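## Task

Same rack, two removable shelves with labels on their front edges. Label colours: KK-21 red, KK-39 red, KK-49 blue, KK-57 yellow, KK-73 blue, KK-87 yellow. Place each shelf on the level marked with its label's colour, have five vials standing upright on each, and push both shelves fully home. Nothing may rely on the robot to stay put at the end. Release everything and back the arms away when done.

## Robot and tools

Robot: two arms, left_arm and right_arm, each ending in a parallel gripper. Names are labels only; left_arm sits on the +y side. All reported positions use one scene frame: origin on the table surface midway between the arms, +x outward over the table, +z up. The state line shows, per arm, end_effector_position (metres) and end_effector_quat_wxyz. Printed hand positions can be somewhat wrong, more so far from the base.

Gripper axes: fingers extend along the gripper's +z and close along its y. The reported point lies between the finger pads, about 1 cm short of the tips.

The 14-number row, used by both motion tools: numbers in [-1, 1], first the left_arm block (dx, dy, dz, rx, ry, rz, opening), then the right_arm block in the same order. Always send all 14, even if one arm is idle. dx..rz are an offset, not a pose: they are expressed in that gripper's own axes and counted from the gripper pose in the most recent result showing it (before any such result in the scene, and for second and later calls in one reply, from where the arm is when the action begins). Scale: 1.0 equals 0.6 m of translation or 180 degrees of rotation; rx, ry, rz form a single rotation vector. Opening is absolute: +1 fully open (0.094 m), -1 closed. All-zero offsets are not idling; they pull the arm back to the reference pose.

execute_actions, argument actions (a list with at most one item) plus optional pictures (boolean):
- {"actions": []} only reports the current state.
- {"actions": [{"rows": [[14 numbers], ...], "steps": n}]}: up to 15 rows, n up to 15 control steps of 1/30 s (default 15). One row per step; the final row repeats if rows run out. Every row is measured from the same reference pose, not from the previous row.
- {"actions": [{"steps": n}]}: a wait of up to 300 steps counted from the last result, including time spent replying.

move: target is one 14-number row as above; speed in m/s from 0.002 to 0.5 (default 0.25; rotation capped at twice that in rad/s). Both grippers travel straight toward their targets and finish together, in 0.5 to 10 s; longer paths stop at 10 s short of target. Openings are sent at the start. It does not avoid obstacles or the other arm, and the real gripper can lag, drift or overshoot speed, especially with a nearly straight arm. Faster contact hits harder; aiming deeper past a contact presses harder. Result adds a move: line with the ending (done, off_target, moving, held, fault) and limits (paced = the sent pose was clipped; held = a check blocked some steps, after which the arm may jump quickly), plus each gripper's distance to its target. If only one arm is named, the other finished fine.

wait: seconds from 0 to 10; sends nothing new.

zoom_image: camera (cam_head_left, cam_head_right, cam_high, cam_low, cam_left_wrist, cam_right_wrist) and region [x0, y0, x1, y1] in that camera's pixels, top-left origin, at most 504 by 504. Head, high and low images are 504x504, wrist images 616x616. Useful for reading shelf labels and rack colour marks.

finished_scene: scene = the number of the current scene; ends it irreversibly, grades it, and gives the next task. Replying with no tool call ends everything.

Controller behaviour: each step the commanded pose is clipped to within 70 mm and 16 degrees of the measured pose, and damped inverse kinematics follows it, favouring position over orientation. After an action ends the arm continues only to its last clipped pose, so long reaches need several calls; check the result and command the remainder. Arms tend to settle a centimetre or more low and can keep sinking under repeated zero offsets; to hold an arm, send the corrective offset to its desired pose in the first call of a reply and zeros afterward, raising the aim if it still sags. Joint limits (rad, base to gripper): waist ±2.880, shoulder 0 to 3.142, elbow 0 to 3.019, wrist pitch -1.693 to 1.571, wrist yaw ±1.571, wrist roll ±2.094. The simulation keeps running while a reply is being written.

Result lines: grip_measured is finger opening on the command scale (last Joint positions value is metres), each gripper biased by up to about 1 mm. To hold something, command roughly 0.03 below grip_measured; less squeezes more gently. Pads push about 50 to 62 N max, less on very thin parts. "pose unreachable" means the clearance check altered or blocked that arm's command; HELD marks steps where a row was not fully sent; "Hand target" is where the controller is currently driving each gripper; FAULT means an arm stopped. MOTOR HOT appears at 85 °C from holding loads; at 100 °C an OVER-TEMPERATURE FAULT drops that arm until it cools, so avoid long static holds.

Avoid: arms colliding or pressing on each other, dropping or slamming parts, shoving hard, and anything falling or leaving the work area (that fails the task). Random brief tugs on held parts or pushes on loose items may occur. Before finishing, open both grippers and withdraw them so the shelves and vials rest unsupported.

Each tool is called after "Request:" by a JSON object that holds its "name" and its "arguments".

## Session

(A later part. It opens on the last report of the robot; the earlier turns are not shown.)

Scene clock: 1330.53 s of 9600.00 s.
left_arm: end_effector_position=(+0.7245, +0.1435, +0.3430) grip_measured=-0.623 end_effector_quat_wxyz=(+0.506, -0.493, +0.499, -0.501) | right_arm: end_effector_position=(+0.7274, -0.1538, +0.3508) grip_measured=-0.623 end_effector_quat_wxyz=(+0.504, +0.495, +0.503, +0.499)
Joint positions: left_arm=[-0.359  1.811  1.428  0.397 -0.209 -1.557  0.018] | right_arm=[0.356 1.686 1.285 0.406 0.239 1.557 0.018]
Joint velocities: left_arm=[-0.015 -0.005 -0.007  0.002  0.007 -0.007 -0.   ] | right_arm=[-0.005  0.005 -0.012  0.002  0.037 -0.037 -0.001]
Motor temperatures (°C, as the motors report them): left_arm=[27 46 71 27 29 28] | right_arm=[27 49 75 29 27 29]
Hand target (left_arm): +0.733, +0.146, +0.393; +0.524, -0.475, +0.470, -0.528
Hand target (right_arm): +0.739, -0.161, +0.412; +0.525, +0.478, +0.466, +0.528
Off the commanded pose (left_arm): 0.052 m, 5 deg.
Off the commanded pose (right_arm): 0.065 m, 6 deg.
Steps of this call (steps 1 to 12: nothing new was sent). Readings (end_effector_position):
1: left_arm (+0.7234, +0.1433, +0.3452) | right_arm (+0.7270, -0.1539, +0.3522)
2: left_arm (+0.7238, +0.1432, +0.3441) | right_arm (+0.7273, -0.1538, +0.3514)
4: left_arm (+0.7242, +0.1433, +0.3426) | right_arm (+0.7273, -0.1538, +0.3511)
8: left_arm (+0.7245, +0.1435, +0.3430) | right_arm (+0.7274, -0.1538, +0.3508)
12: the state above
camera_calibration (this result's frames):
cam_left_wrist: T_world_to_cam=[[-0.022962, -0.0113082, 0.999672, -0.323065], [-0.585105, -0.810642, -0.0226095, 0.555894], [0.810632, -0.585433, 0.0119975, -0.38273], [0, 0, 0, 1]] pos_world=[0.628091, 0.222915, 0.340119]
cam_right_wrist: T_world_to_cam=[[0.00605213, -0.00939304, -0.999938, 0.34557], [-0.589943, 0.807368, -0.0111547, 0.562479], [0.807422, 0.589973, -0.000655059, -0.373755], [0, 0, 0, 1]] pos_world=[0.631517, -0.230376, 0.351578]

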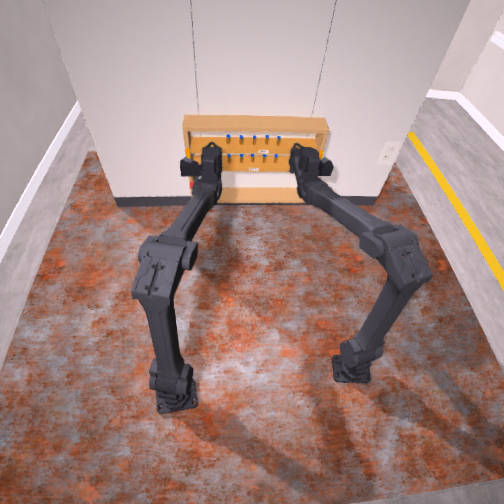

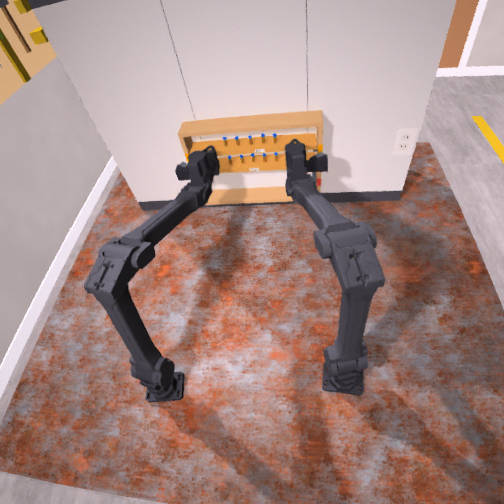

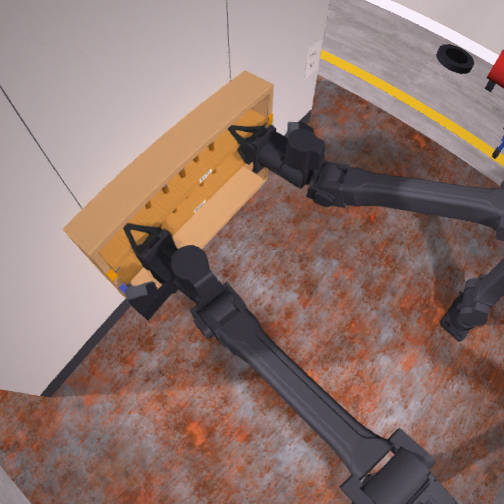

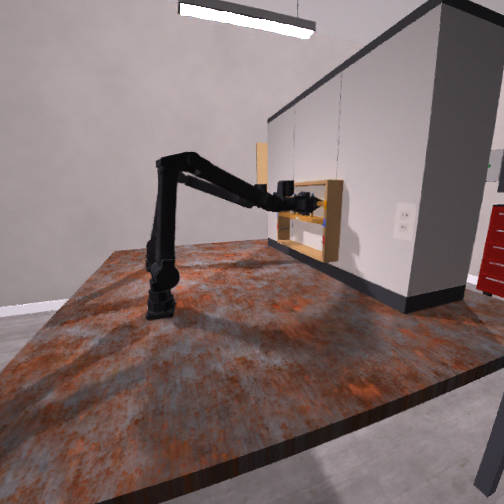

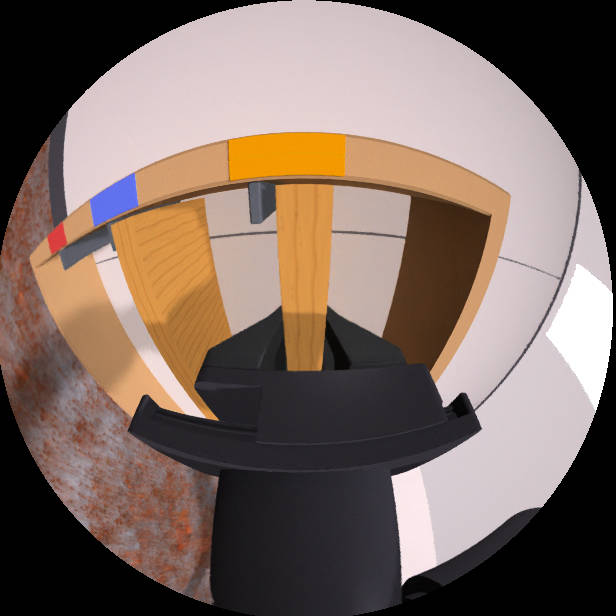

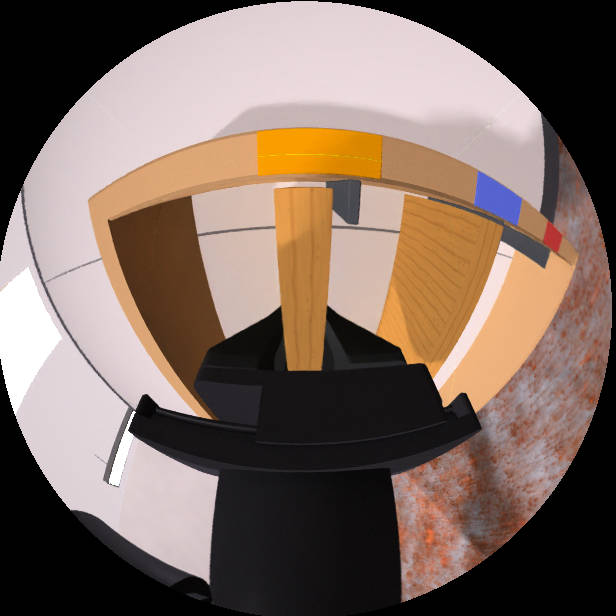

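Request:
{"name": "execute_actions", "arguments": {"actions": [{"rows": [[-0.00264,-0.07739,0.02083,0.0273,-0.0005,-0.0058,-0.662,-0.0082,0.09547,0.0304,-0.0311,-0.0031,0.0076,-0.662],[-0.00252,-0.07078,0.01915,0.025,-0.0005,-0.0053,-0.662,-0.00763,0.0881,0.02813,-0.0287,-0.0029,0.007,-0.662],[-0.0024,-0.06418,0.01748,0.0227,-0.0004,-0.0048,-0.662,-0.00706,0.08073,0.02587,-0.0264,-0.0026,0.0064,-0.662],[-0.00227,-0.05757,0.01581,0.0205,-0.0004,-0.0043,-0.662,-0.00649,0.07337,0.0236,-0.0241,-0.0024,0.0059,-0.662],[-0.00215,-0.05096,0.01413,0.0182,-0.0004,-0.0039,-0.662,-0.00593,0.066,0.02133,-0.0218,-0.0022,0.0053,-0.662],[-0.00203,-0.04435,0.01246,0.0159,-0.0003,-0.0034,-0.662,-0.00536,0.05863,0.01907,-0.0195,-0.0019,0.0047,-0.662],[-0.0019,-0.03774,0.01079,0.0137,-0.0003,-0.0029,-0.662,-0.00479,0.05127,0.0168,-0.0171,-0.0017,0.0042,-0.662],[-0.00178,-0.03113,0.00911,0.0114,-0.0003,-0.0024,-0.662,-0.00422,0.0439,0.01453,-0.0148,-0.0015,0.0036,-0.662],[-0.00166,-0.02453,0.00744,0.0091,-0.0003,-0.0019,-0.662,-0.00365,0.03653,0.01227,-0.0125,-0.0012,0.0031,-0.662],[-0.00153,-0.01792,0.00577,0.0068,-0.0003,-0.0015,-0.662,-0.00308,0.02917,0.01,-0.0102,-0.001,0.0025,-0.662]], "steps": 10}], "pictures": false}}

Request:
{"name": "execute_actions", "arguments": {"actions": [{"rows": [[-0.00154,-0.01652,0.00567,0.0064,-0.0003,-0.0014,-0.662,-0.00309,0.02767,0.00987,-0.0097,-0.001,0.0024,-0.662],[-0.00155,-0.01512,0.00557,0.006,-0.0003,-0.0013,-0.662,-0.0031,0.02617,0.00975,-0.0093,-0.001,0.0023,-0.662],[-0.00155,-0.01372,0.00547,0.0056,-0.0003,-0.0012,-0.662,-0.00312,0.02467,0.00962,-0.0088,-0.001,0.0022,-0.662],[-0.00156,-0.01232,0.00537,0.0052,-0.0003,-0.0011,-0.662,-0.00313,0.02317,0.0095,-0.0084,-0.001,0.002,-0.662],[-0.00157,-0.01092,0.00527,0.0048,-0.0003,-0.001,-0.662,-0.00314,0.02167,0.00937,-0.0079,-0.001,0.0019,-0.662],[-0.00157,-0.00952,0.00517,0.0044,-0.0003,-0.0009,-0.662,-0.00315,0.02017,0.00925,-0.0075,-0.001,0.0018,-0.662],[-0.00158,-0.00812,0.00507,0.0039,-0.0003,-0.0008,-0.662,-0.00316,0.01867,0.00912,-0.007,-0.001,0.0017,-0.662],[-0.00159,-0.00673,0.00498,0.0035,-0.0003,-0.0007,-0.662,-0.00317,0.01717,0.009,-0.0066,-0.001,0.0016,-0.662],[-0.00159,-0.00533,0.00488,0.0031,-0.0003,-0.0007,-0.662,-0.00318,0.01567,0.00887,-0.0061,-0.001,0.0015,-0.662],[-0.0016,-0.00393,0.00478,0.0027,-0.0003,-0.0006,-0.662,-0.00319,0.01417,0.00874,-0.0057,-0.001,0.0014,-0.662],[-0.00161,-0.00253,0.00468,0.0023,-0.0003,-0.0005,-0.662,-0.0032,0.01267,0.00862,-0.0052,-0.001,0.0013,-0.662],[-0.00161,-0.00113,0.00458,0.0019,-0.0003,-0.0004,-0.662,-0.00322,0.01117,0.00849,-0.0048,-0.001,0.0012,-0.662],[-0.00162,0.00027,0.00448,0.0014,-0.0003,-0.0003,-0.662,-0.00323,0.00967,0.00837,-0.0043,-0.001,0.001,-0.662],[-0.00163,0.00167,0.00438,0.001,-0.0003,-0.0002,-0.662,-0.00324,0.00817,0.00824,-0.0039,-0.001,0.0009,-0.662],[-0.00163,0.00307,0.00428,0.0006,-0.0003,-0.0001,-0.662,-0.00325,0.00667,0.00812,-0.0034,-0.001,0.0008,-0.662]], "steps": 15}], "pictures": false}}

Request:
{"name": "execute_actions", "arguments": {"actions": [{"steps": 10}]}}

Request:
{"name": "zoom_image", "arguments": {"camera": "cam_right_wrist", "region": [270, 165, 370, 235]}}

Request:
{"name": "zoom_image", "arguments": {"camera": "cam_left_wrist", "region": [240, 165, 340, 235]}}

Scene clock: 1350.20 s of 9600.00 s.
left_arm: end_effector_position=(+0.7245, +0.1435, +0.3430) grip_measured=-0.623 end_effector_quat_wxyz=(+0.506, -0.493, +0.499, -0.501) | right_arm: end_effector_position=(+0.7274, -0.1538, +0.3508) grip_measured=-0.623 end_effector_quat_wxyz=(+0.504, +0.495, +0.503, +0.499)
Joint positions: left_arm=[-0.359  1.811  1.428  0.397 -0.209 -1.557  0.018] | right_arm=[0.356 1.686 1.285 0.406 0.239 1.557 0.018]
Joint velocities: left_arm=[-0.015 -0.005  0.012 -0.007 -0.022  0.022  0.   ] | right_arm=[ 0.005 -0.015 -0.002 -0.017  0.051  0.037  0.   ]
Motor temperatures (°C, as the motors report them): left_arm=[27 46 72 27 29 28] | right_arm=[27 49 76 29 27 29]
Hand target (left_arm): +0.728, +0.144, +0.354; +0.510, -0.489, +0.493, -0.507
Hand target (right_arm): +0.732, -0.156, +0.368; +0.511, +0.489, +0.492, +0.508
Off the commanded pose (left_arm): 0.011 m, 1 deg.
Off the commanded pose (right_arm): 0.019 m, 2 deg.
Steps of this call (steps 1 to 90: nothing new was sent; then 16.33 s passed at rest; steps 91 to 100: all 10 steps of this action). Readings (end_effector_position):
91: left_arm (+0.7245, +0.1435, +0.3430) | right_arm (+0.7274, -0.1538, +0.3508)
92: left_arm (+0.7245, +0.1435, +0.3430) | right_arm (+0.7274, -0.1538, +0.3508)
94: left_arm (+0.7245, +0.1435, +0.3430) | right_arm (+0.7274, -0.1538, +0.3508)
98: left_arm (+0.7245, +0.1435, +0.3430) | right_arm (+0.7274, -0.1538, +0.3508)
100: the state above

Scene clock: 1350.70 s of 9600.00 s.
left_arm: end_effector_position=(+0.7250, +0.1434, +0.3413) grip_measured=-0.623 end_effector_quat_wxyz=(+0.505, -0.494, +0.500, -0.501) | right_arm: end_effector_position=(+0.7275, -0.1538, +0.3501) grip_measured=-0.623 end_effector_quat_wxyz=(+0.504, +0.495, +0.503, +0.498)
Joint positions: left_arm=[-0.359  1.813  1.428  0.397 -0.209 -1.559  0.018] | right_arm=[0.356 1.687 1.285 0.406 0.239 1.555 0.018]
Joint velocities: left_arm=[-0.024 -0.015 -0.002  0.007  0.007  0.007  0.   ] | right_arm=[-0.024  0.015 -0.012 -0.007 -0.022 -0.007 -0.   ]
Motor temperatures (°C, as the motors report them): left_arm=[27 46 71 27 29 28] | right_arm=[27 49 76 29 27 29]
Hand target (left_arm): +0.727, +0.145, +0.341; +0.507, -0.493, +0.499, -0.501
Hand target (right_arm): +0.732, -0.156, +0.355; +0.507, +0.494, +0.499, +0.501
Off the commanded pose (left_arm): 0.002 m, 0 deg.
Off the commanded pose (right_arm): 0.007 m, 1 deg.
Steps of this call (steps 1 to 15: all 15 steps of this action). Readings (end_effector_position):
1: left_arm (+0.7245, +0.1435, +0.3430) | right_arm (+0.7274, -0.1538, +0.3508)
2: left_arm (+0.7245, +0.1435, +0.3430) | right_arm (+0.7274, -0.1538, +0.3508)
4: left_arm (+0.7246, +0.1435, +0.3427) | right_arm (+0.7275, -0.1538, +0.3506)
8: left_arm (+0.7247, +0.1435, +0.3422) | right_arm (+0.7275, -0.1538, +0.3506)
15: the state above

Scene clock: 1351.03 s of 9600.00 s.
left_arm: end_effector_position=(+0.7251, +0.1434, +0.3375) grip_measured=-0.623 end_effector_quat_wxyz=(+0.504, -0.496, +0.501, -0.500) | right_arm: end_effector_position=(+0.7277, -0.1538, +0.3459) grip_measured=-0.623 end_effector_quat_wxyz=(+0.503, +0.496, +0.505, +0.496)
Joint positions: left_arm=[-0.359  1.816  1.425  0.397 -0.209 -1.56   0.018] | right_arm=[0.356 1.69  1.281 0.406 0.24  1.555 0.018]
Joint velocities: left_arm=[-0.005 -0.005 -0.002  0.017 -0.037 -0.022 -0.001] | right_arm=[-0.015  0.005 -0.002  0.002 -0.037 -0.007 -0.001]
Motor temperatures (°C, as the motors report them): left_arm=[27 46 71 27 29 28] | right_arm=[27 49 76 29 27 29]
Hand target (left_arm): +0.727, +0.145, +0.341; +0.507, -0.493, +0.499, -0.502
Hand target (right_arm): +0.732, -0.156, +0.355; +0.507, +0.494, +0.499, +0.501
Off the commanded pose (left_arm): 0.004 m, 1 deg.
Off the commanded pose (right_arm): 0.010 m, 1 deg.
Steps of this call (steps 1 to 10: nothing new was sent). Readings (end_effector_position):
1: left_arm (+0.7250, +0.1434, +0.3413) | right_arm (+0.7276, -0.1538, +0.3496)
2: left_arm (+0.7250, +0.1434, +0.3408) | right_arm (+0.7276, -0.1538, +0.3491)
4: left_arm (+0.7249, +0.1434, +0.3396) | right_arm (+0.7276, -0.1538, +0.3479)
8: left_arm (+0.7251, +0.1434, +0.3375) | right_arm (+0.7276, -0.1538, +0.3462)
10: the state above
camera_calibration (this result's frames):
cam_left_wrist: T_world_to_cam=[[-0.0151258, -0.0103086, 0.999832, -0.323381], [-0.585284, -0.810646, -0.0172124, 0.554322], [0.810687, -0.585446, 0.00622816, -0.38131], [0, 0, 0, 1]] pos_world=[0.628668, 0.222788, 0.335243]
cam_right_wrist: T_world_to_cam=[[-0.00135365, -0.0131294, -0.999913, 0.34543], [-0.58971, 0.807555, -0.00980534, 0.561967], [0.807614, 0.589646, -0.0088357, -0.371318], [0, 0, 0, 1]] pos_world=[0.631747, -0.230338, 0.34763]

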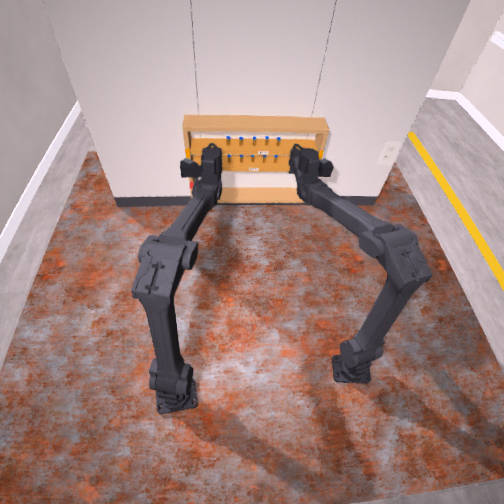

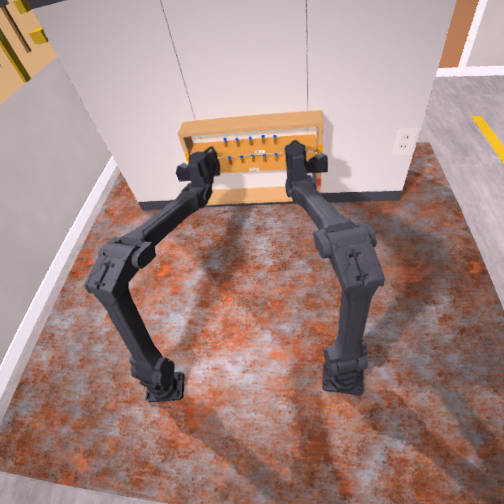

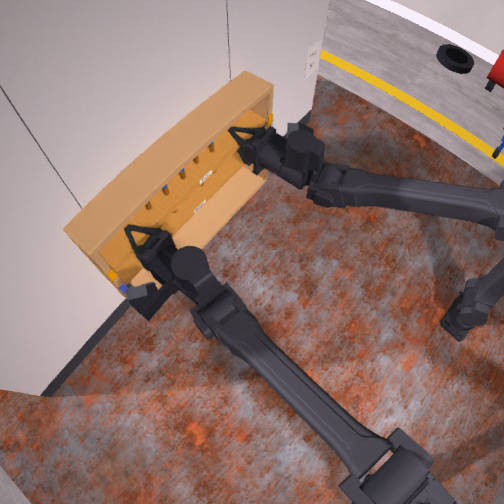

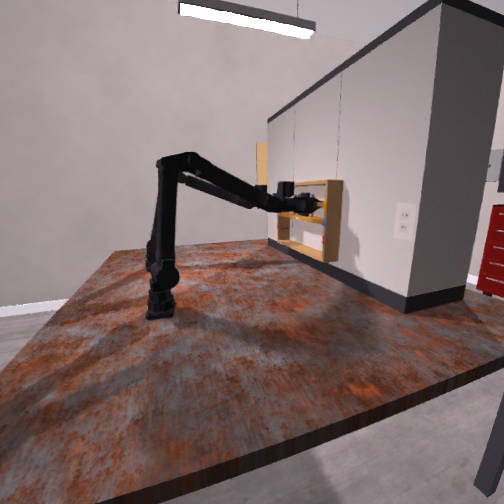

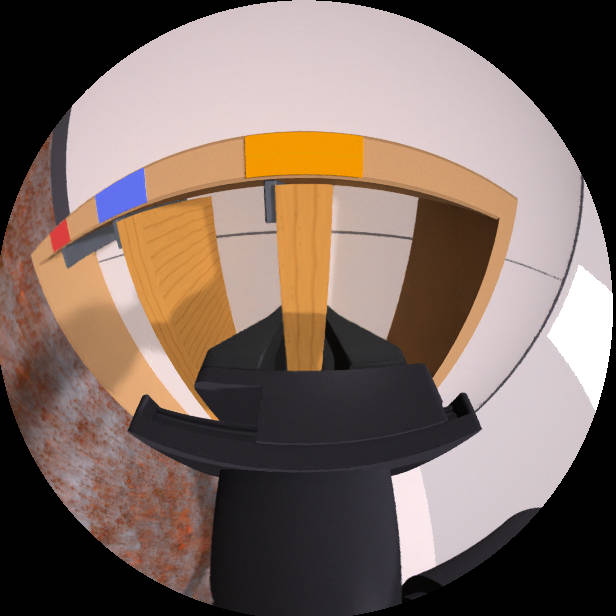

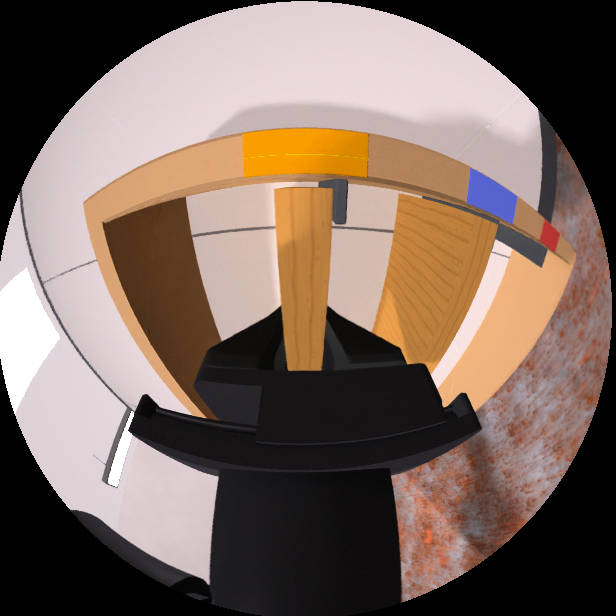

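Region (270, 165, 370, 235) of cam_right_wrist's 616x616 image, scaled by 5.040, with more detail than that image has; it fills the top 353 rows of this view, and the rest is white.

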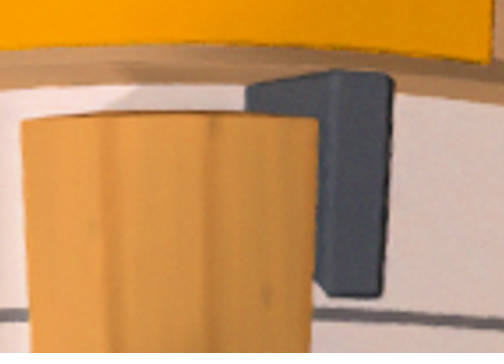

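Region (240, 165, 340, 235) of cam_left_wrist's 616x616 image, scaled by 5.040, with more detail than that image has; it fills the top 353 rows of this view, and the rest is white.

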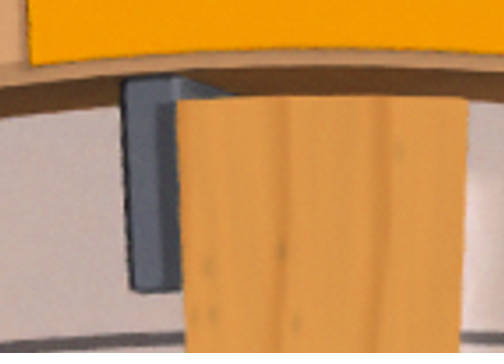

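Request:
{"name": "zoom_image", "arguments": {"camera": "cam_left_wrist", "region": [90, 180, 230, 270]}}

Request:
{"name": "zoom_image", "arguments": {"camera": "cam_right_wrist", "region": [385, 180, 525, 270]}}

Request:
{"name": "zoom_image", "arguments": {"camera": "cam_high", "region": [150, 130, 270, 250]}}

Region (90, 180, 230, 270) of cam_left_wrist's 616x616 image, scaled by 3.600, with more detail than that image has; it fills the top 324 rows of this view, and the rest is white.

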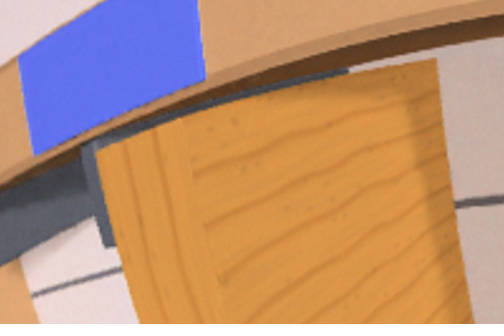

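Region (385, 180, 525, 270) of cam_right_wrist's 616x616 image, scaled by 3.600, with more detail than that image has; it fills the top 324 rows of this view, and the rest is white.

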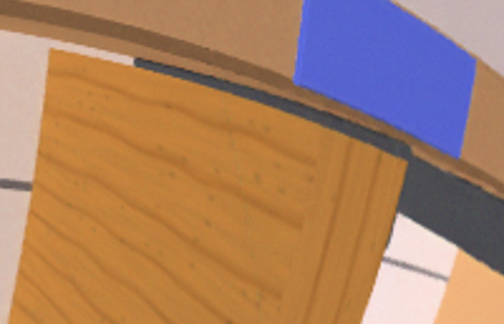

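Region (150, 130, 270, 250) of cam_high's 504x504 image, scaled by 4.200, with more detail than that image has.

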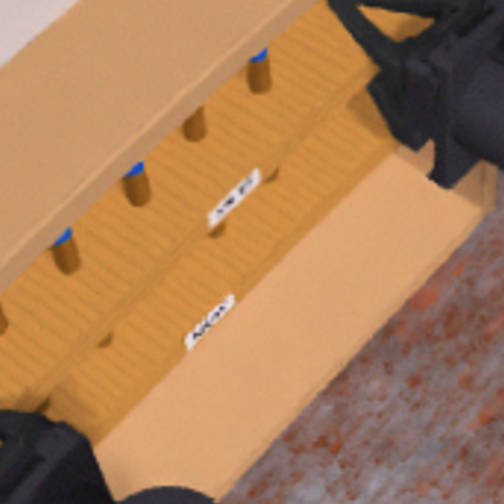

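Request:
{"name": "execute_actions", "arguments": {"actions": [{"rows": [[-0.00183,-0.005,0.00352,0.0028,-0.0003,-0.0006,-0.662,-0.0034,0.01317,0.00748,-0.0054,-0.001,0.0013,-0.662],[-0.00178,-0.00383,0.00371,0.0025,-0.0003,-0.0005,-0.662,-0.0034,0.0115,0.00738,-0.0049,-0.001,0.0012,-0.662],[-0.00173,-0.00267,0.0039,0.0022,-0.0003,-0.0005,-0.662,-0.0034,0.00983,0.00727,-0.0044,-0.001,0.0011,-0.662],[-0.00168,-0.0015,0.00408,0.0019,-0.0003,-0.0004,-0.662,-0.0034,0.00817,0.00717,-0.0039,-0.001,0.0009,-0.662],[-0.00162,-0.00033,0.00427,0.0016,-0.0003,-0.0003,-0.662,-0.0034,0.0065,0.00706,-0.0034,-0.001,0.0008,-0.662],[-0.00157,0.00083,0.00446,0.0012,-0.0003,-0.0003,-0.662,-0.0034,0.00483,0.00696,-0.0029,-0.001,0.0007,-0.662],[-0.00152,0.002,0.00465,0.0009,-0.0003,-0.0002,-0.662,-0.0034,0.00317,0.00685,-0.0023,-0.001,0.0006,-0.662],[-0.00147,0.00317,0.00483,0.0006,-0.0003,-0.0001,-0.662,-0.0034,0.0015,0.00675,-0.0019,-0.001,0.0005,-0.662]], "steps": 14}], "pictures": false}}

Request:
{"name": "execute_actions", "arguments": {"actions": [{"rows": [[-0.00075,-0.00267,0.0045,0.0022,-0.0002,-0.0005,-0.645,-0.002,0.01417,0.00617,-0.0056,-0.0006,0.0014,-0.645],[0.00005,-0.007,0.00458,0.0034,0,-0.0007,-0.63,-0.00065,0.02283,0.00575,-0.008,-0.0003,0.002,-0.63],[0.00005,-0.007,0.00458,0.0034,0,-0.0007,-0.615,-0.00065,0.02283,0.00575,-0.008,-0.0003,0.002,-0.615],[0.00005,-0.007,0.00458,0.0034,0,-0.0007,-0.6,-0.00065,0.02283,0.00575,-0.008,-0.0003,0.002,-0.6],[0.00005,-0.007,0.00458,0.0034,0,-0.0007,-0.57,-0.00065,0.02283,0.00575,-0.008,-0.0003,0.002,-0.57],[0.00005,-0.007,0.00458,0.0034,0,-0.0007,-0.5,-0.00065,0.02283,0.00575,-0.008,-0.0003,0.002,-0.5],[0.00005,-0.007,0.00458,0.0034,0,-0.0007,-0.38,-0.00065,0.02283,0.00575,-0.008,-0.0003,0.002,-0.38],[-0.00008,-0.00973,0.00358,0.0045,0,-0.001,-0.22,-0.00095,0.02733,0.00393,-0.0096,0,0.0023,-0.22],[-0.00022,-0.0125,0.00258,0.0055,0,-0.0012,-0.05,-0.00127,0.03183,0.0021,-0.0111,0,0.0027,-0.05],[-0.00035,-0.01517,0.00158,0.0065,0,-0.0014,0.1,-0.00157,0.03633,0.00028,-0.0127,0,0.0031,0.1],[-0.0005,-0.01792,0.00058,0.0076,0,-0.0016,0.25,-0.00188,0.04075,-0.00155,-0.0142,0,0.0035,0.25],[-0.00063,-0.02067,-0.00042,0.0087,0,-0.0018,0.38,-0.00218,0.04517,-0.00333,-0.0158,0,0.0039,0.38],[-0.00077,-0.02333,-0.00142,0.0096,0,-0.002,0.45,-0.00248,0.04967,-0.00517,-0.0173,0,0.0042,0.45],[-0.0009,-0.02617,-0.00242,0.0108,0,-0.0023,0.45,-0.0028,0.05417,-0.007,-0.0188,0,0.0046,0.45],[-0.00103,-0.02883,-0.00342,0.0118,0,-0.0025,0.45,-0.0031,0.05867,-0.00883,-0.0204,0,0.005,0.45]], "steps": 15}], "pictures": false}}

Request:
{"name": "execute_actions", "arguments": {"actions": [{"rows": [[-0.00133,-0.029,-0.005,0.0124,0,-0.0026,0.45,-0.0035,0.059,-0.0105,-0.021,0,0.0051,0.45],[-0.002,-0.02833,-0.00833,0.0126,0,-0.0027,0.45,-0.00433,0.05817,-0.01375,-0.0213,0,0.0052,0.45],[-0.00308,-0.02733,-0.01317,0.0127,0,-0.0027,0.45,-0.0055,0.057,-0.0185,-0.0216,0,0.0053,0.45],[-0.00425,-0.02617,-0.01883,0.0129,0,-0.0027,0.45,-0.00683,0.05567,-0.02417,-0.0219,0,0.0054,0.45],[-0.00567,-0.02483,-0.0255,0.0131,0,-0.0028,0.45,-0.00842,0.054,-0.03033,-0.0223,0,0.0055,0.45],[-0.007,-0.02333,-0.032,0.0133,0,-0.0028,0.45,-0.01,0.0525,-0.03683,-0.0226,0,0.0055,0.45],[-0.00842,-0.022,-0.0385,0.0134,0,-0.0028,0.45,-0.0115,0.05083,-0.04317,-0.023,0,0.0056,0.45],[-0.00975,-0.02067,-0.04483,0.0136,0,-0.0029,0.45,-0.01308,0.04933,-0.04967,-0.0234,0,0.0057,0.45],[-0.01117,-0.01933,-0.05133,0.0138,0,-0.0029,0.45,-0.01467,0.04767,-0.056,-0.0237,0,0.0058,0.45],[-0.0125,-0.01783,-0.05783,0.014,0,-0.003,0.45,-0.01617,0.04617,-0.0625,-0.0241,0,0.0059,0.45],[-0.01392,-0.0165,-0.0645,0.0142,0,-0.003,0.45,-0.01775,0.0445,-0.06883,-0.0245,0,0.006,0.45],[-0.01525,-0.01508,-0.07083,0.0144,0,-0.003,0.45,-0.01933,0.043,-0.07517,-0.0249,0,0.0061,0.45],[-0.01642,-0.014,-0.0765,0.0145,0,-0.0031,0.45,-0.02067,0.04167,-0.08083,-0.0252,0,0.0062,0.45],[-0.01742,-0.01067,-0.0815,0.0147,0,-0.0031,0.45,-0.02183,0.03833,-0.08567,-0.0254,0,0.0062,0.45],[-0.01825,-0.0065,-0.0855,0.0148,0,-0.0031,0.45,-0.02283,0.034,-0.08983,-0.0256,0,0.0063,0.45]], "steps": 15}], "pictures": false}}

Request:
{"name": "execute_actions", "arguments": {"actions": [{"rows": [[-0.00443,-0.01508,-0.02,0.0131,0,-0.0028,0.45,-0.00678,0.04342,-0.0245,-0.0219,0,0.0054,0.45],[-0.00487,-0.01008,-0.02233,0.0131,0,-0.0028,0.45,-0.00727,0.03842,-0.02683,-0.0222,0,0.0054,0.45],[-0.00528,-0.00508,-0.0245,0.0131,0,-0.0028,0.45,-0.00772,0.03342,-0.029,-0.0222,0,0.0054,0.45],[-0.00555,0.00275,-0.02633,0.0123,0,-0.0026,0.45,-0.00783,0.02408,-0.03,-0.021,0,0.0051,0.45],[-0.00577,0.01042,-0.02767,0.0115,0,-0.0024,0.45,-0.0079,0.01508,-0.031,-0.0198,0,0.0048,0.45],[-0.00598,0.01758,-0.029,0.0107,0,-0.0023,0.45,-0.00797,0.00642,-0.03167,-0.0187,0,0.0046,0.45],[-0.00612,0.02425,-0.03,0.01,0,-0.0021,0.45,-0.00795,-0.00158,-0.03217,-0.0176,0,0.0043,0.45],[-0.00617,0.03008,-0.03067,0.0092,0,-0.0019,0.45,-0.00785,-0.00908,-0.03233,-0.0164,0,0.004,0.45],[-0.00623,0.03542,-0.03117,0.0084,0,-0.0018,0.45,-0.00772,-0.01575,-0.03217,-0.0151,0,0.0037,0.45],[-0.00618,0.03992,-0.03117,0.0076,0,-0.0016,0.45,-0.00747,-0.02175,-0.0315,-0.0139,0,0.0034,0.45],[-0.00608,0.04375,-0.031,0.0068,0,-0.0015,0.45,-0.00722,-0.02692,-0.03083,-0.0127,0,0.0031,0.45],[-0.00595,0.04692,-0.0305,0.0061,0,-0.0013,0.45,-0.00687,-0.03158,-0.02983,-0.0114,0,0.0028,0.45]], "steps": 14}], "pictures": false}}

Request:
{"name": "execute_actions", "arguments": {"actions": [{"steps": 10}]}}

Scene clock: 1429.23 s of 9600.00 s.
left_arm: end_effector_position=(+0.7252, +0.1434, +0.3372) grip_measured=-0.623 end_effector_quat_wxyz=(+0.504, -0.496, +0.501, -0.499) | right_arm: end_effector_position=(+0.7276, -0.1538, +0.3449) grip_measured=-0.623 end_effector_quat_wxyz=(+0.503, +0.496, +0.506, +0.495)
Joint positions: left_arm=[-0.359  1.816  1.425  0.397 -0.209 -1.56   0.018] | right_arm=[0.356 1.69  1.28  0.406 0.24  1.555 0.018]
Joint velocities: left_arm=[-0.005 -0.005 -0.007 -0.002 -0.022 -0.051 -0.001] | right_arm=[-0.015 -0.005 -0.007  0.002  0.081 -0.051 -0.   ]
Motor temperatures (°C, as the motors report them): left_arm=[27 46 61 27 29 28] | right_arm=[27 49 65 29 27 29]
Hand target (left_arm): +0.728, +0.144, +0.336; +0.504, -0.496, +0.500, -0.500
Hand target (right_arm): +0.732, -0.156, +0.347; +0.505, +0.495, +0.503, +0.497
Off the commanded pose (left_arm): 0.003 m, 0 deg.
Off the commanded pose (right_arm): 0.005 m, 0 deg.
Steps of this call (steps 1 to 90: nothing new was sent; then 74.73 s passed at rest; steps 91 to 104: all 14 steps of this action). Readings (end_effector_position):
91: left_arm (+0.7251, +0.1434, +0.3375) | right_arm (+0.7277, -0.1538, +0.3459)
92: left_arm (+0.7251, +0.1434, +0.3375) | right_arm (+0.7277, -0.1538, +0.3459)
94: left_arm (+0.7251, +0.1434, +0.3375) | right_arm (+0.7276, -0.1538, +0.3457)
98: left_arm (+0.7252, +0.1434, +0.3372) | right_arm (+0.7276, -0.1538, +0.3449)
104: the state above

Scene clock: 1429.73 s of 9600.00 s.
left_arm: end_effector_position=(+0.7252, +0.1434, +0.3372) grip_measured=+0.445 end_effector_quat_wxyz=(+0.504, -0.496, +0.501, -0.499) | right_arm: end_effector_position=(+0.7276, -0.1539, +0.3449) grip_measured=+0.445 end_effector_quat_wxyz=(+0.503, +0.496, +0.506, +0.495)
Joint positions: left_arm=[-0.359  1.816  1.425  0.397 -0.209 -1.56   0.068] | right_arm=[0.356 1.69  1.28  0.406 0.24  1.555 0.068]
Joint velocities: left_arm=[ 0.005  0.005  0.007  0.007  0.007 -0.037  0.007] | right_arm=[-0.015  0.005 -0.002 -0.012 -0.022 -0.125  0.005]
Motor temperatures (°C, as the motors report them): left_arm=[27 46 61 27 29 28] | right_arm=[27 49 65 29 27 29]
Hand target (left_arm): +0.723, +0.144, +0.354; +0.511, -0.488, +0.490, -0.510
Hand target (right_arm): +0.722, -0.156, +0.380; +0.515, +0.484, +0.485, +0.515
Off the commanded pose (left_arm): 0.017 m, 2 deg.
Off the commanded pose (right_arm): 0.036 m, 4 deg.
Steps of this call (steps 1 to 15: all 15 steps of this action). Readings (end_effector_position):
1: left_arm (+0.7252, +0.1434, +0.3372) | right_arm (+0.7276, -0.1538, +0.3449)
2: left_arm (+0.7252, +0.1434, +0.3372) | right_arm (+0.7276, -0.1539, +0.3449)
4: left_arm (+0.7252, +0.1434, +0.3372) | right_arm (+0.7276, -0.1539, +0.3449)
8: left_arm (+0.7252, +0.1434, +0.3372) | right_arm (+0.7276, -0.1539, +0.3449)
15: the state above

Scene clock: 1430.23 s of 9600.00 s.
left_arm: end_effector_position=(+0.6828, +0.1524, +0.3304) grip_measured=+0.448 end_effector_quat_wxyz=(+0.506, -0.494, +0.498, -0.503) | right_arm: end_effector_position=(+0.6878, -0.1637, +0.3345) grip_measured=+0.448 end_effector_quat_wxyz=(+0.505, +0.494, +0.502, +0.499)
Joint positions: left_arm=[-0.359  1.723  1.268  0.473 -0.209 -1.56   0.068] | right_arm=[0.356 1.608 1.135 0.483 0.24  1.555 0.068]
Joint velocities: left_arm=[-0.005 -0.22  -0.349  0.247 -0.007  0.081 -0.   ] | right_arm=[ 0.005 -0.23  -0.339  0.247 -0.066  0.037  0.   ]
Motor temperatures (°C, as the motors report them): left_arm=[27 46 61 27 29 28] | right_arm=[27 49 65 29 27 29]
Hand target (left_arm): +0.674, +0.154, +0.341; +0.513, -0.487, +0.487, -0.513
Hand target (right_arm): +0.675, -0.167, +0.364; +0.518, +0.481, +0.480, +0.520
Off the commanded pose (left_arm): 0.014 m, 2 deg.
Off the commanded pose (right_arm): 0.034 m, 4 deg.
Steps of this call (steps 1 to 15: all 15 steps of this action). Readings (end_effector_position):
1: left_arm (+0.7252, +0.1434, +0.3372) | right_arm (+0.7276, -0.1539, +0.3450)
2: left_arm (+0.7251, +0.1434, +0.3377) | right_arm (+0.7275, -0.1539, +0.3457)
4: left_arm (+0.7233, +0.1437, +0.3382) | right_arm (+0.7265, -0.1542, +0.3456)
8: left_arm (+0.7103, +0.1465, +0.3341) | right_arm (+0.7154, -0.1569, +0.3406)
15: the state above

Scene clock: 1430.70 s of 9600.00 s.
left_arm: end_effector_position=(+0.6619, +0.1568, +0.3098) grip_measured=+0.448 end_effector_quat_wxyz=(+0.508, -0.491, +0.494, -0.507) | right_arm: end_effector_position=(+0.6672, -0.1688, +0.3154) grip_measured=+0.448 end_effector_quat_wxyz=(+0.509, +0.490, +0.496, +0.505)
Joint positions: left_arm=[-0.359  1.704  1.171  0.564 -0.209 -1.56   0.068] | right_arm=[0.356 1.589 1.041 0.578 0.24  1.555 0.068]
Joint velocities: left_arm=[ 0.005  0.024  0.007  0.042 -0.037 -0.007  0.   ] | right_arm=[-0.005  0.015 -0.002  0.042 -0.095 -0.081 -0.002]
Motor temperatures (°C, as the motors report them): left_arm=[27 46 61 27 29 28] | right_arm=[27 49 64 29 27 29]
Hand target (left_arm): +0.664, +0.156, +0.302; +0.509, -0.490, +0.492, -0.508
Hand target (right_arm): +0.670, -0.168, +0.315; +0.512, +0.487, +0.490, +0.510
Off the commanded pose (left_arm): 0.008 m, 0 deg.
Off the commanded pose (right_arm): 0.003 m, 1 deg.
Steps of this call (steps 1 to 14: all 14 steps of this action). Readings (end_effector_position):
1: left_arm (+0.6794, +0.1531, +0.3303) | right_arm (+0.6845, -0.1645, +0.3348)
2: left_arm (+0.6762, +0.1538, +0.3302) | right_arm (+0.6816, -0.1653, +0.3353)
4: left_arm (+0.6715, +0.1548, +0.3288) | right_arm (+0.6773, -0.1663, +0.3342)
8: left_arm (+0.6658, +0.1560, +0.3198) | right_arm (+0.6715, -0.1678, +0.3248)
14: the state above

Scene clock: 1431.03 s of 9600.00 s.
left_arm: end_effector_position=(+0.6620, +0.1568, +0.3105) grip_measured=+0.448 end_effector_quat_wxyz=(+0.509, -0.490, +0.493, -0.508) | right_arm: end_effector_position=(+0.6673, -0.1688, +0.3160) grip_measured=+0.448 end_effector_quat_wxyz=(+0.509, +0.490, +0.495, +0.506)
Joint positions: left_arm=[-0.359  1.704  1.171  0.568 -0.209 -1.56   0.068] | right_arm=[0.356 1.59  1.041 0.581 0.24  1.555 0.068]
Joint velocities: left_arm=[-0.005 -0.015 -0.002  0.007 -0.007 -0.007  0.   ] | right_arm=[ 0.005 -0.015 -0.002  0.022  0.037 -0.066  0.   ]
Motor temperatures (°C, as the motors report them): left_arm=[27 46 61 27 29 28] | right_arm=[27 49 64 29 27 29]
Hand target (left_arm): +0.664, +0.156, +0.302; +0.509, -0.490, +0.492, -0.508
Hand target (right_arm): +0.670, -0.168, +0.315; +0.512, +0.487, +0.490, +0.510
Off the commanded pose (left_arm): 0.009 m, 0 deg.
Off the commanded pose (right_arm): 0.003 m, 1 deg.
Steps of this call (steps 1 to 10: nothing new was sent). Readings (end_effector_position):
1: left_arm (+0.6620, +0.1568, +0.3098) | right_arm (+0.6673, -0.1688, +0.3154)
2: left_arm (+0.6620, +0.1568, +0.3100) | right_arm (+0.6673, -0.1688, +0.3157)
4: left_arm (+0.6620, +0.1568, +0.3103) | right_arm (+0.6673, -0.1688, +0.3159)
8: left_arm (+0.6620, +0.1568, +0.3105) | right_arm (+0.6673, -0.1688, +0.3160)
10: the state above
camera_calibration (this result's frames):
cam_left_wrist: T_world_to_cam=[[-0.0419754, -0.00458251, 0.999108, -0.280116], [-0.584673, -0.810776, -0.0282825, 0.530888], [0.810183, -0.585338, 0.0313534, -0.329593], [0, 0, 0, 1]] pos_world=[0.565668, 0.236224, 0.305215]
cam_right_wrist: T_world_to_cam=[[0.0319665, -0.00490149, -0.999477, 0.294318], [-0.588859, 0.807915, -0.0227956, 0.541748], [0.807604, 0.589279, 0.0229399, -0.324062], [0, 0, 0, 1]] pos_world=[0.571319, -0.24528, 0.313948]

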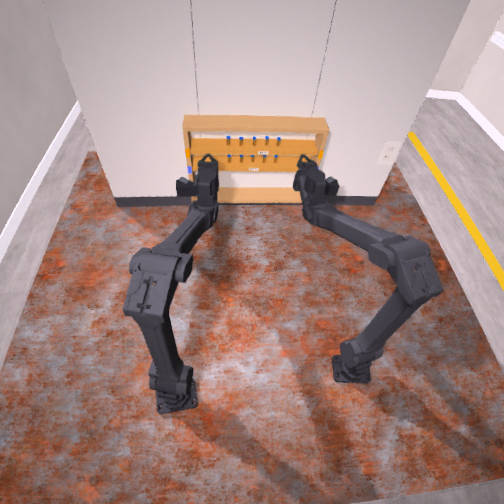

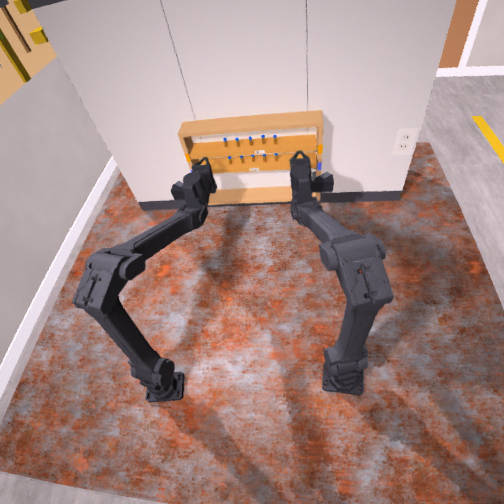

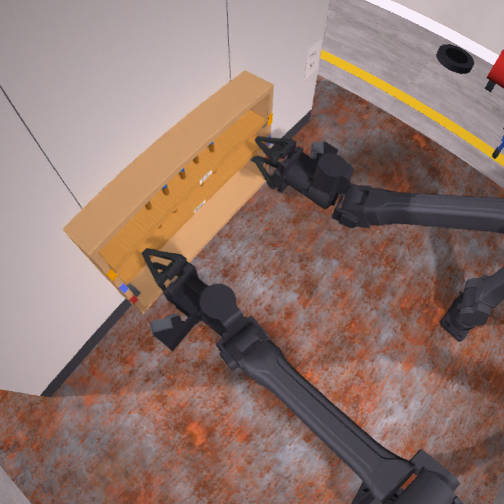

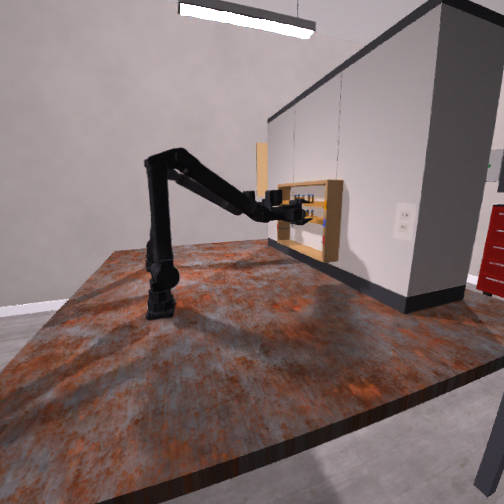

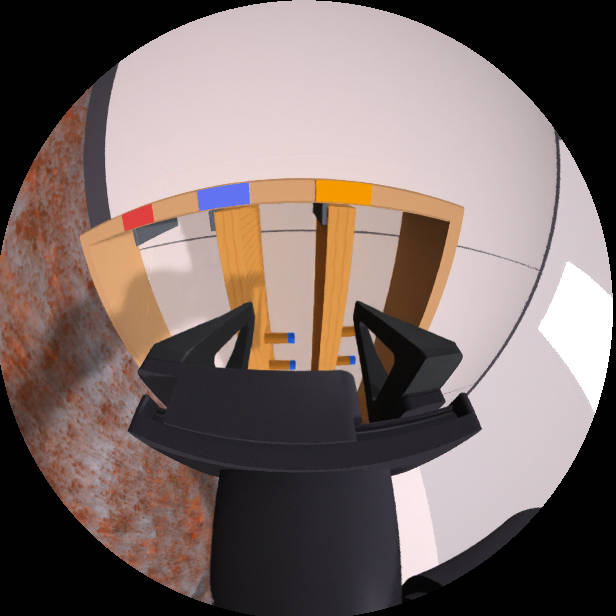

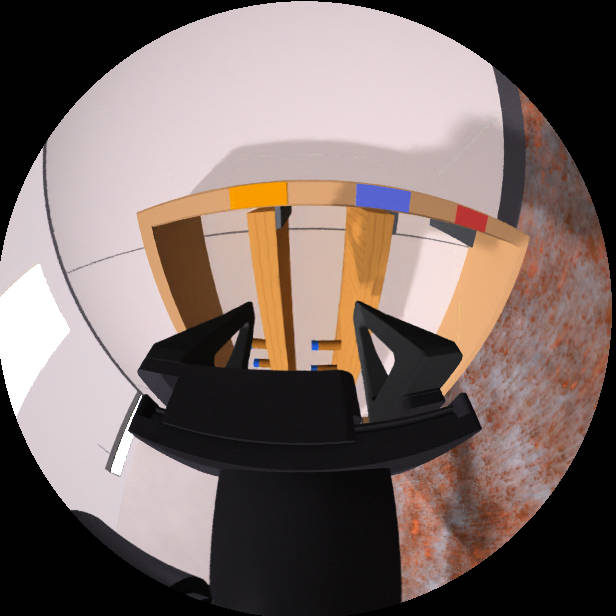

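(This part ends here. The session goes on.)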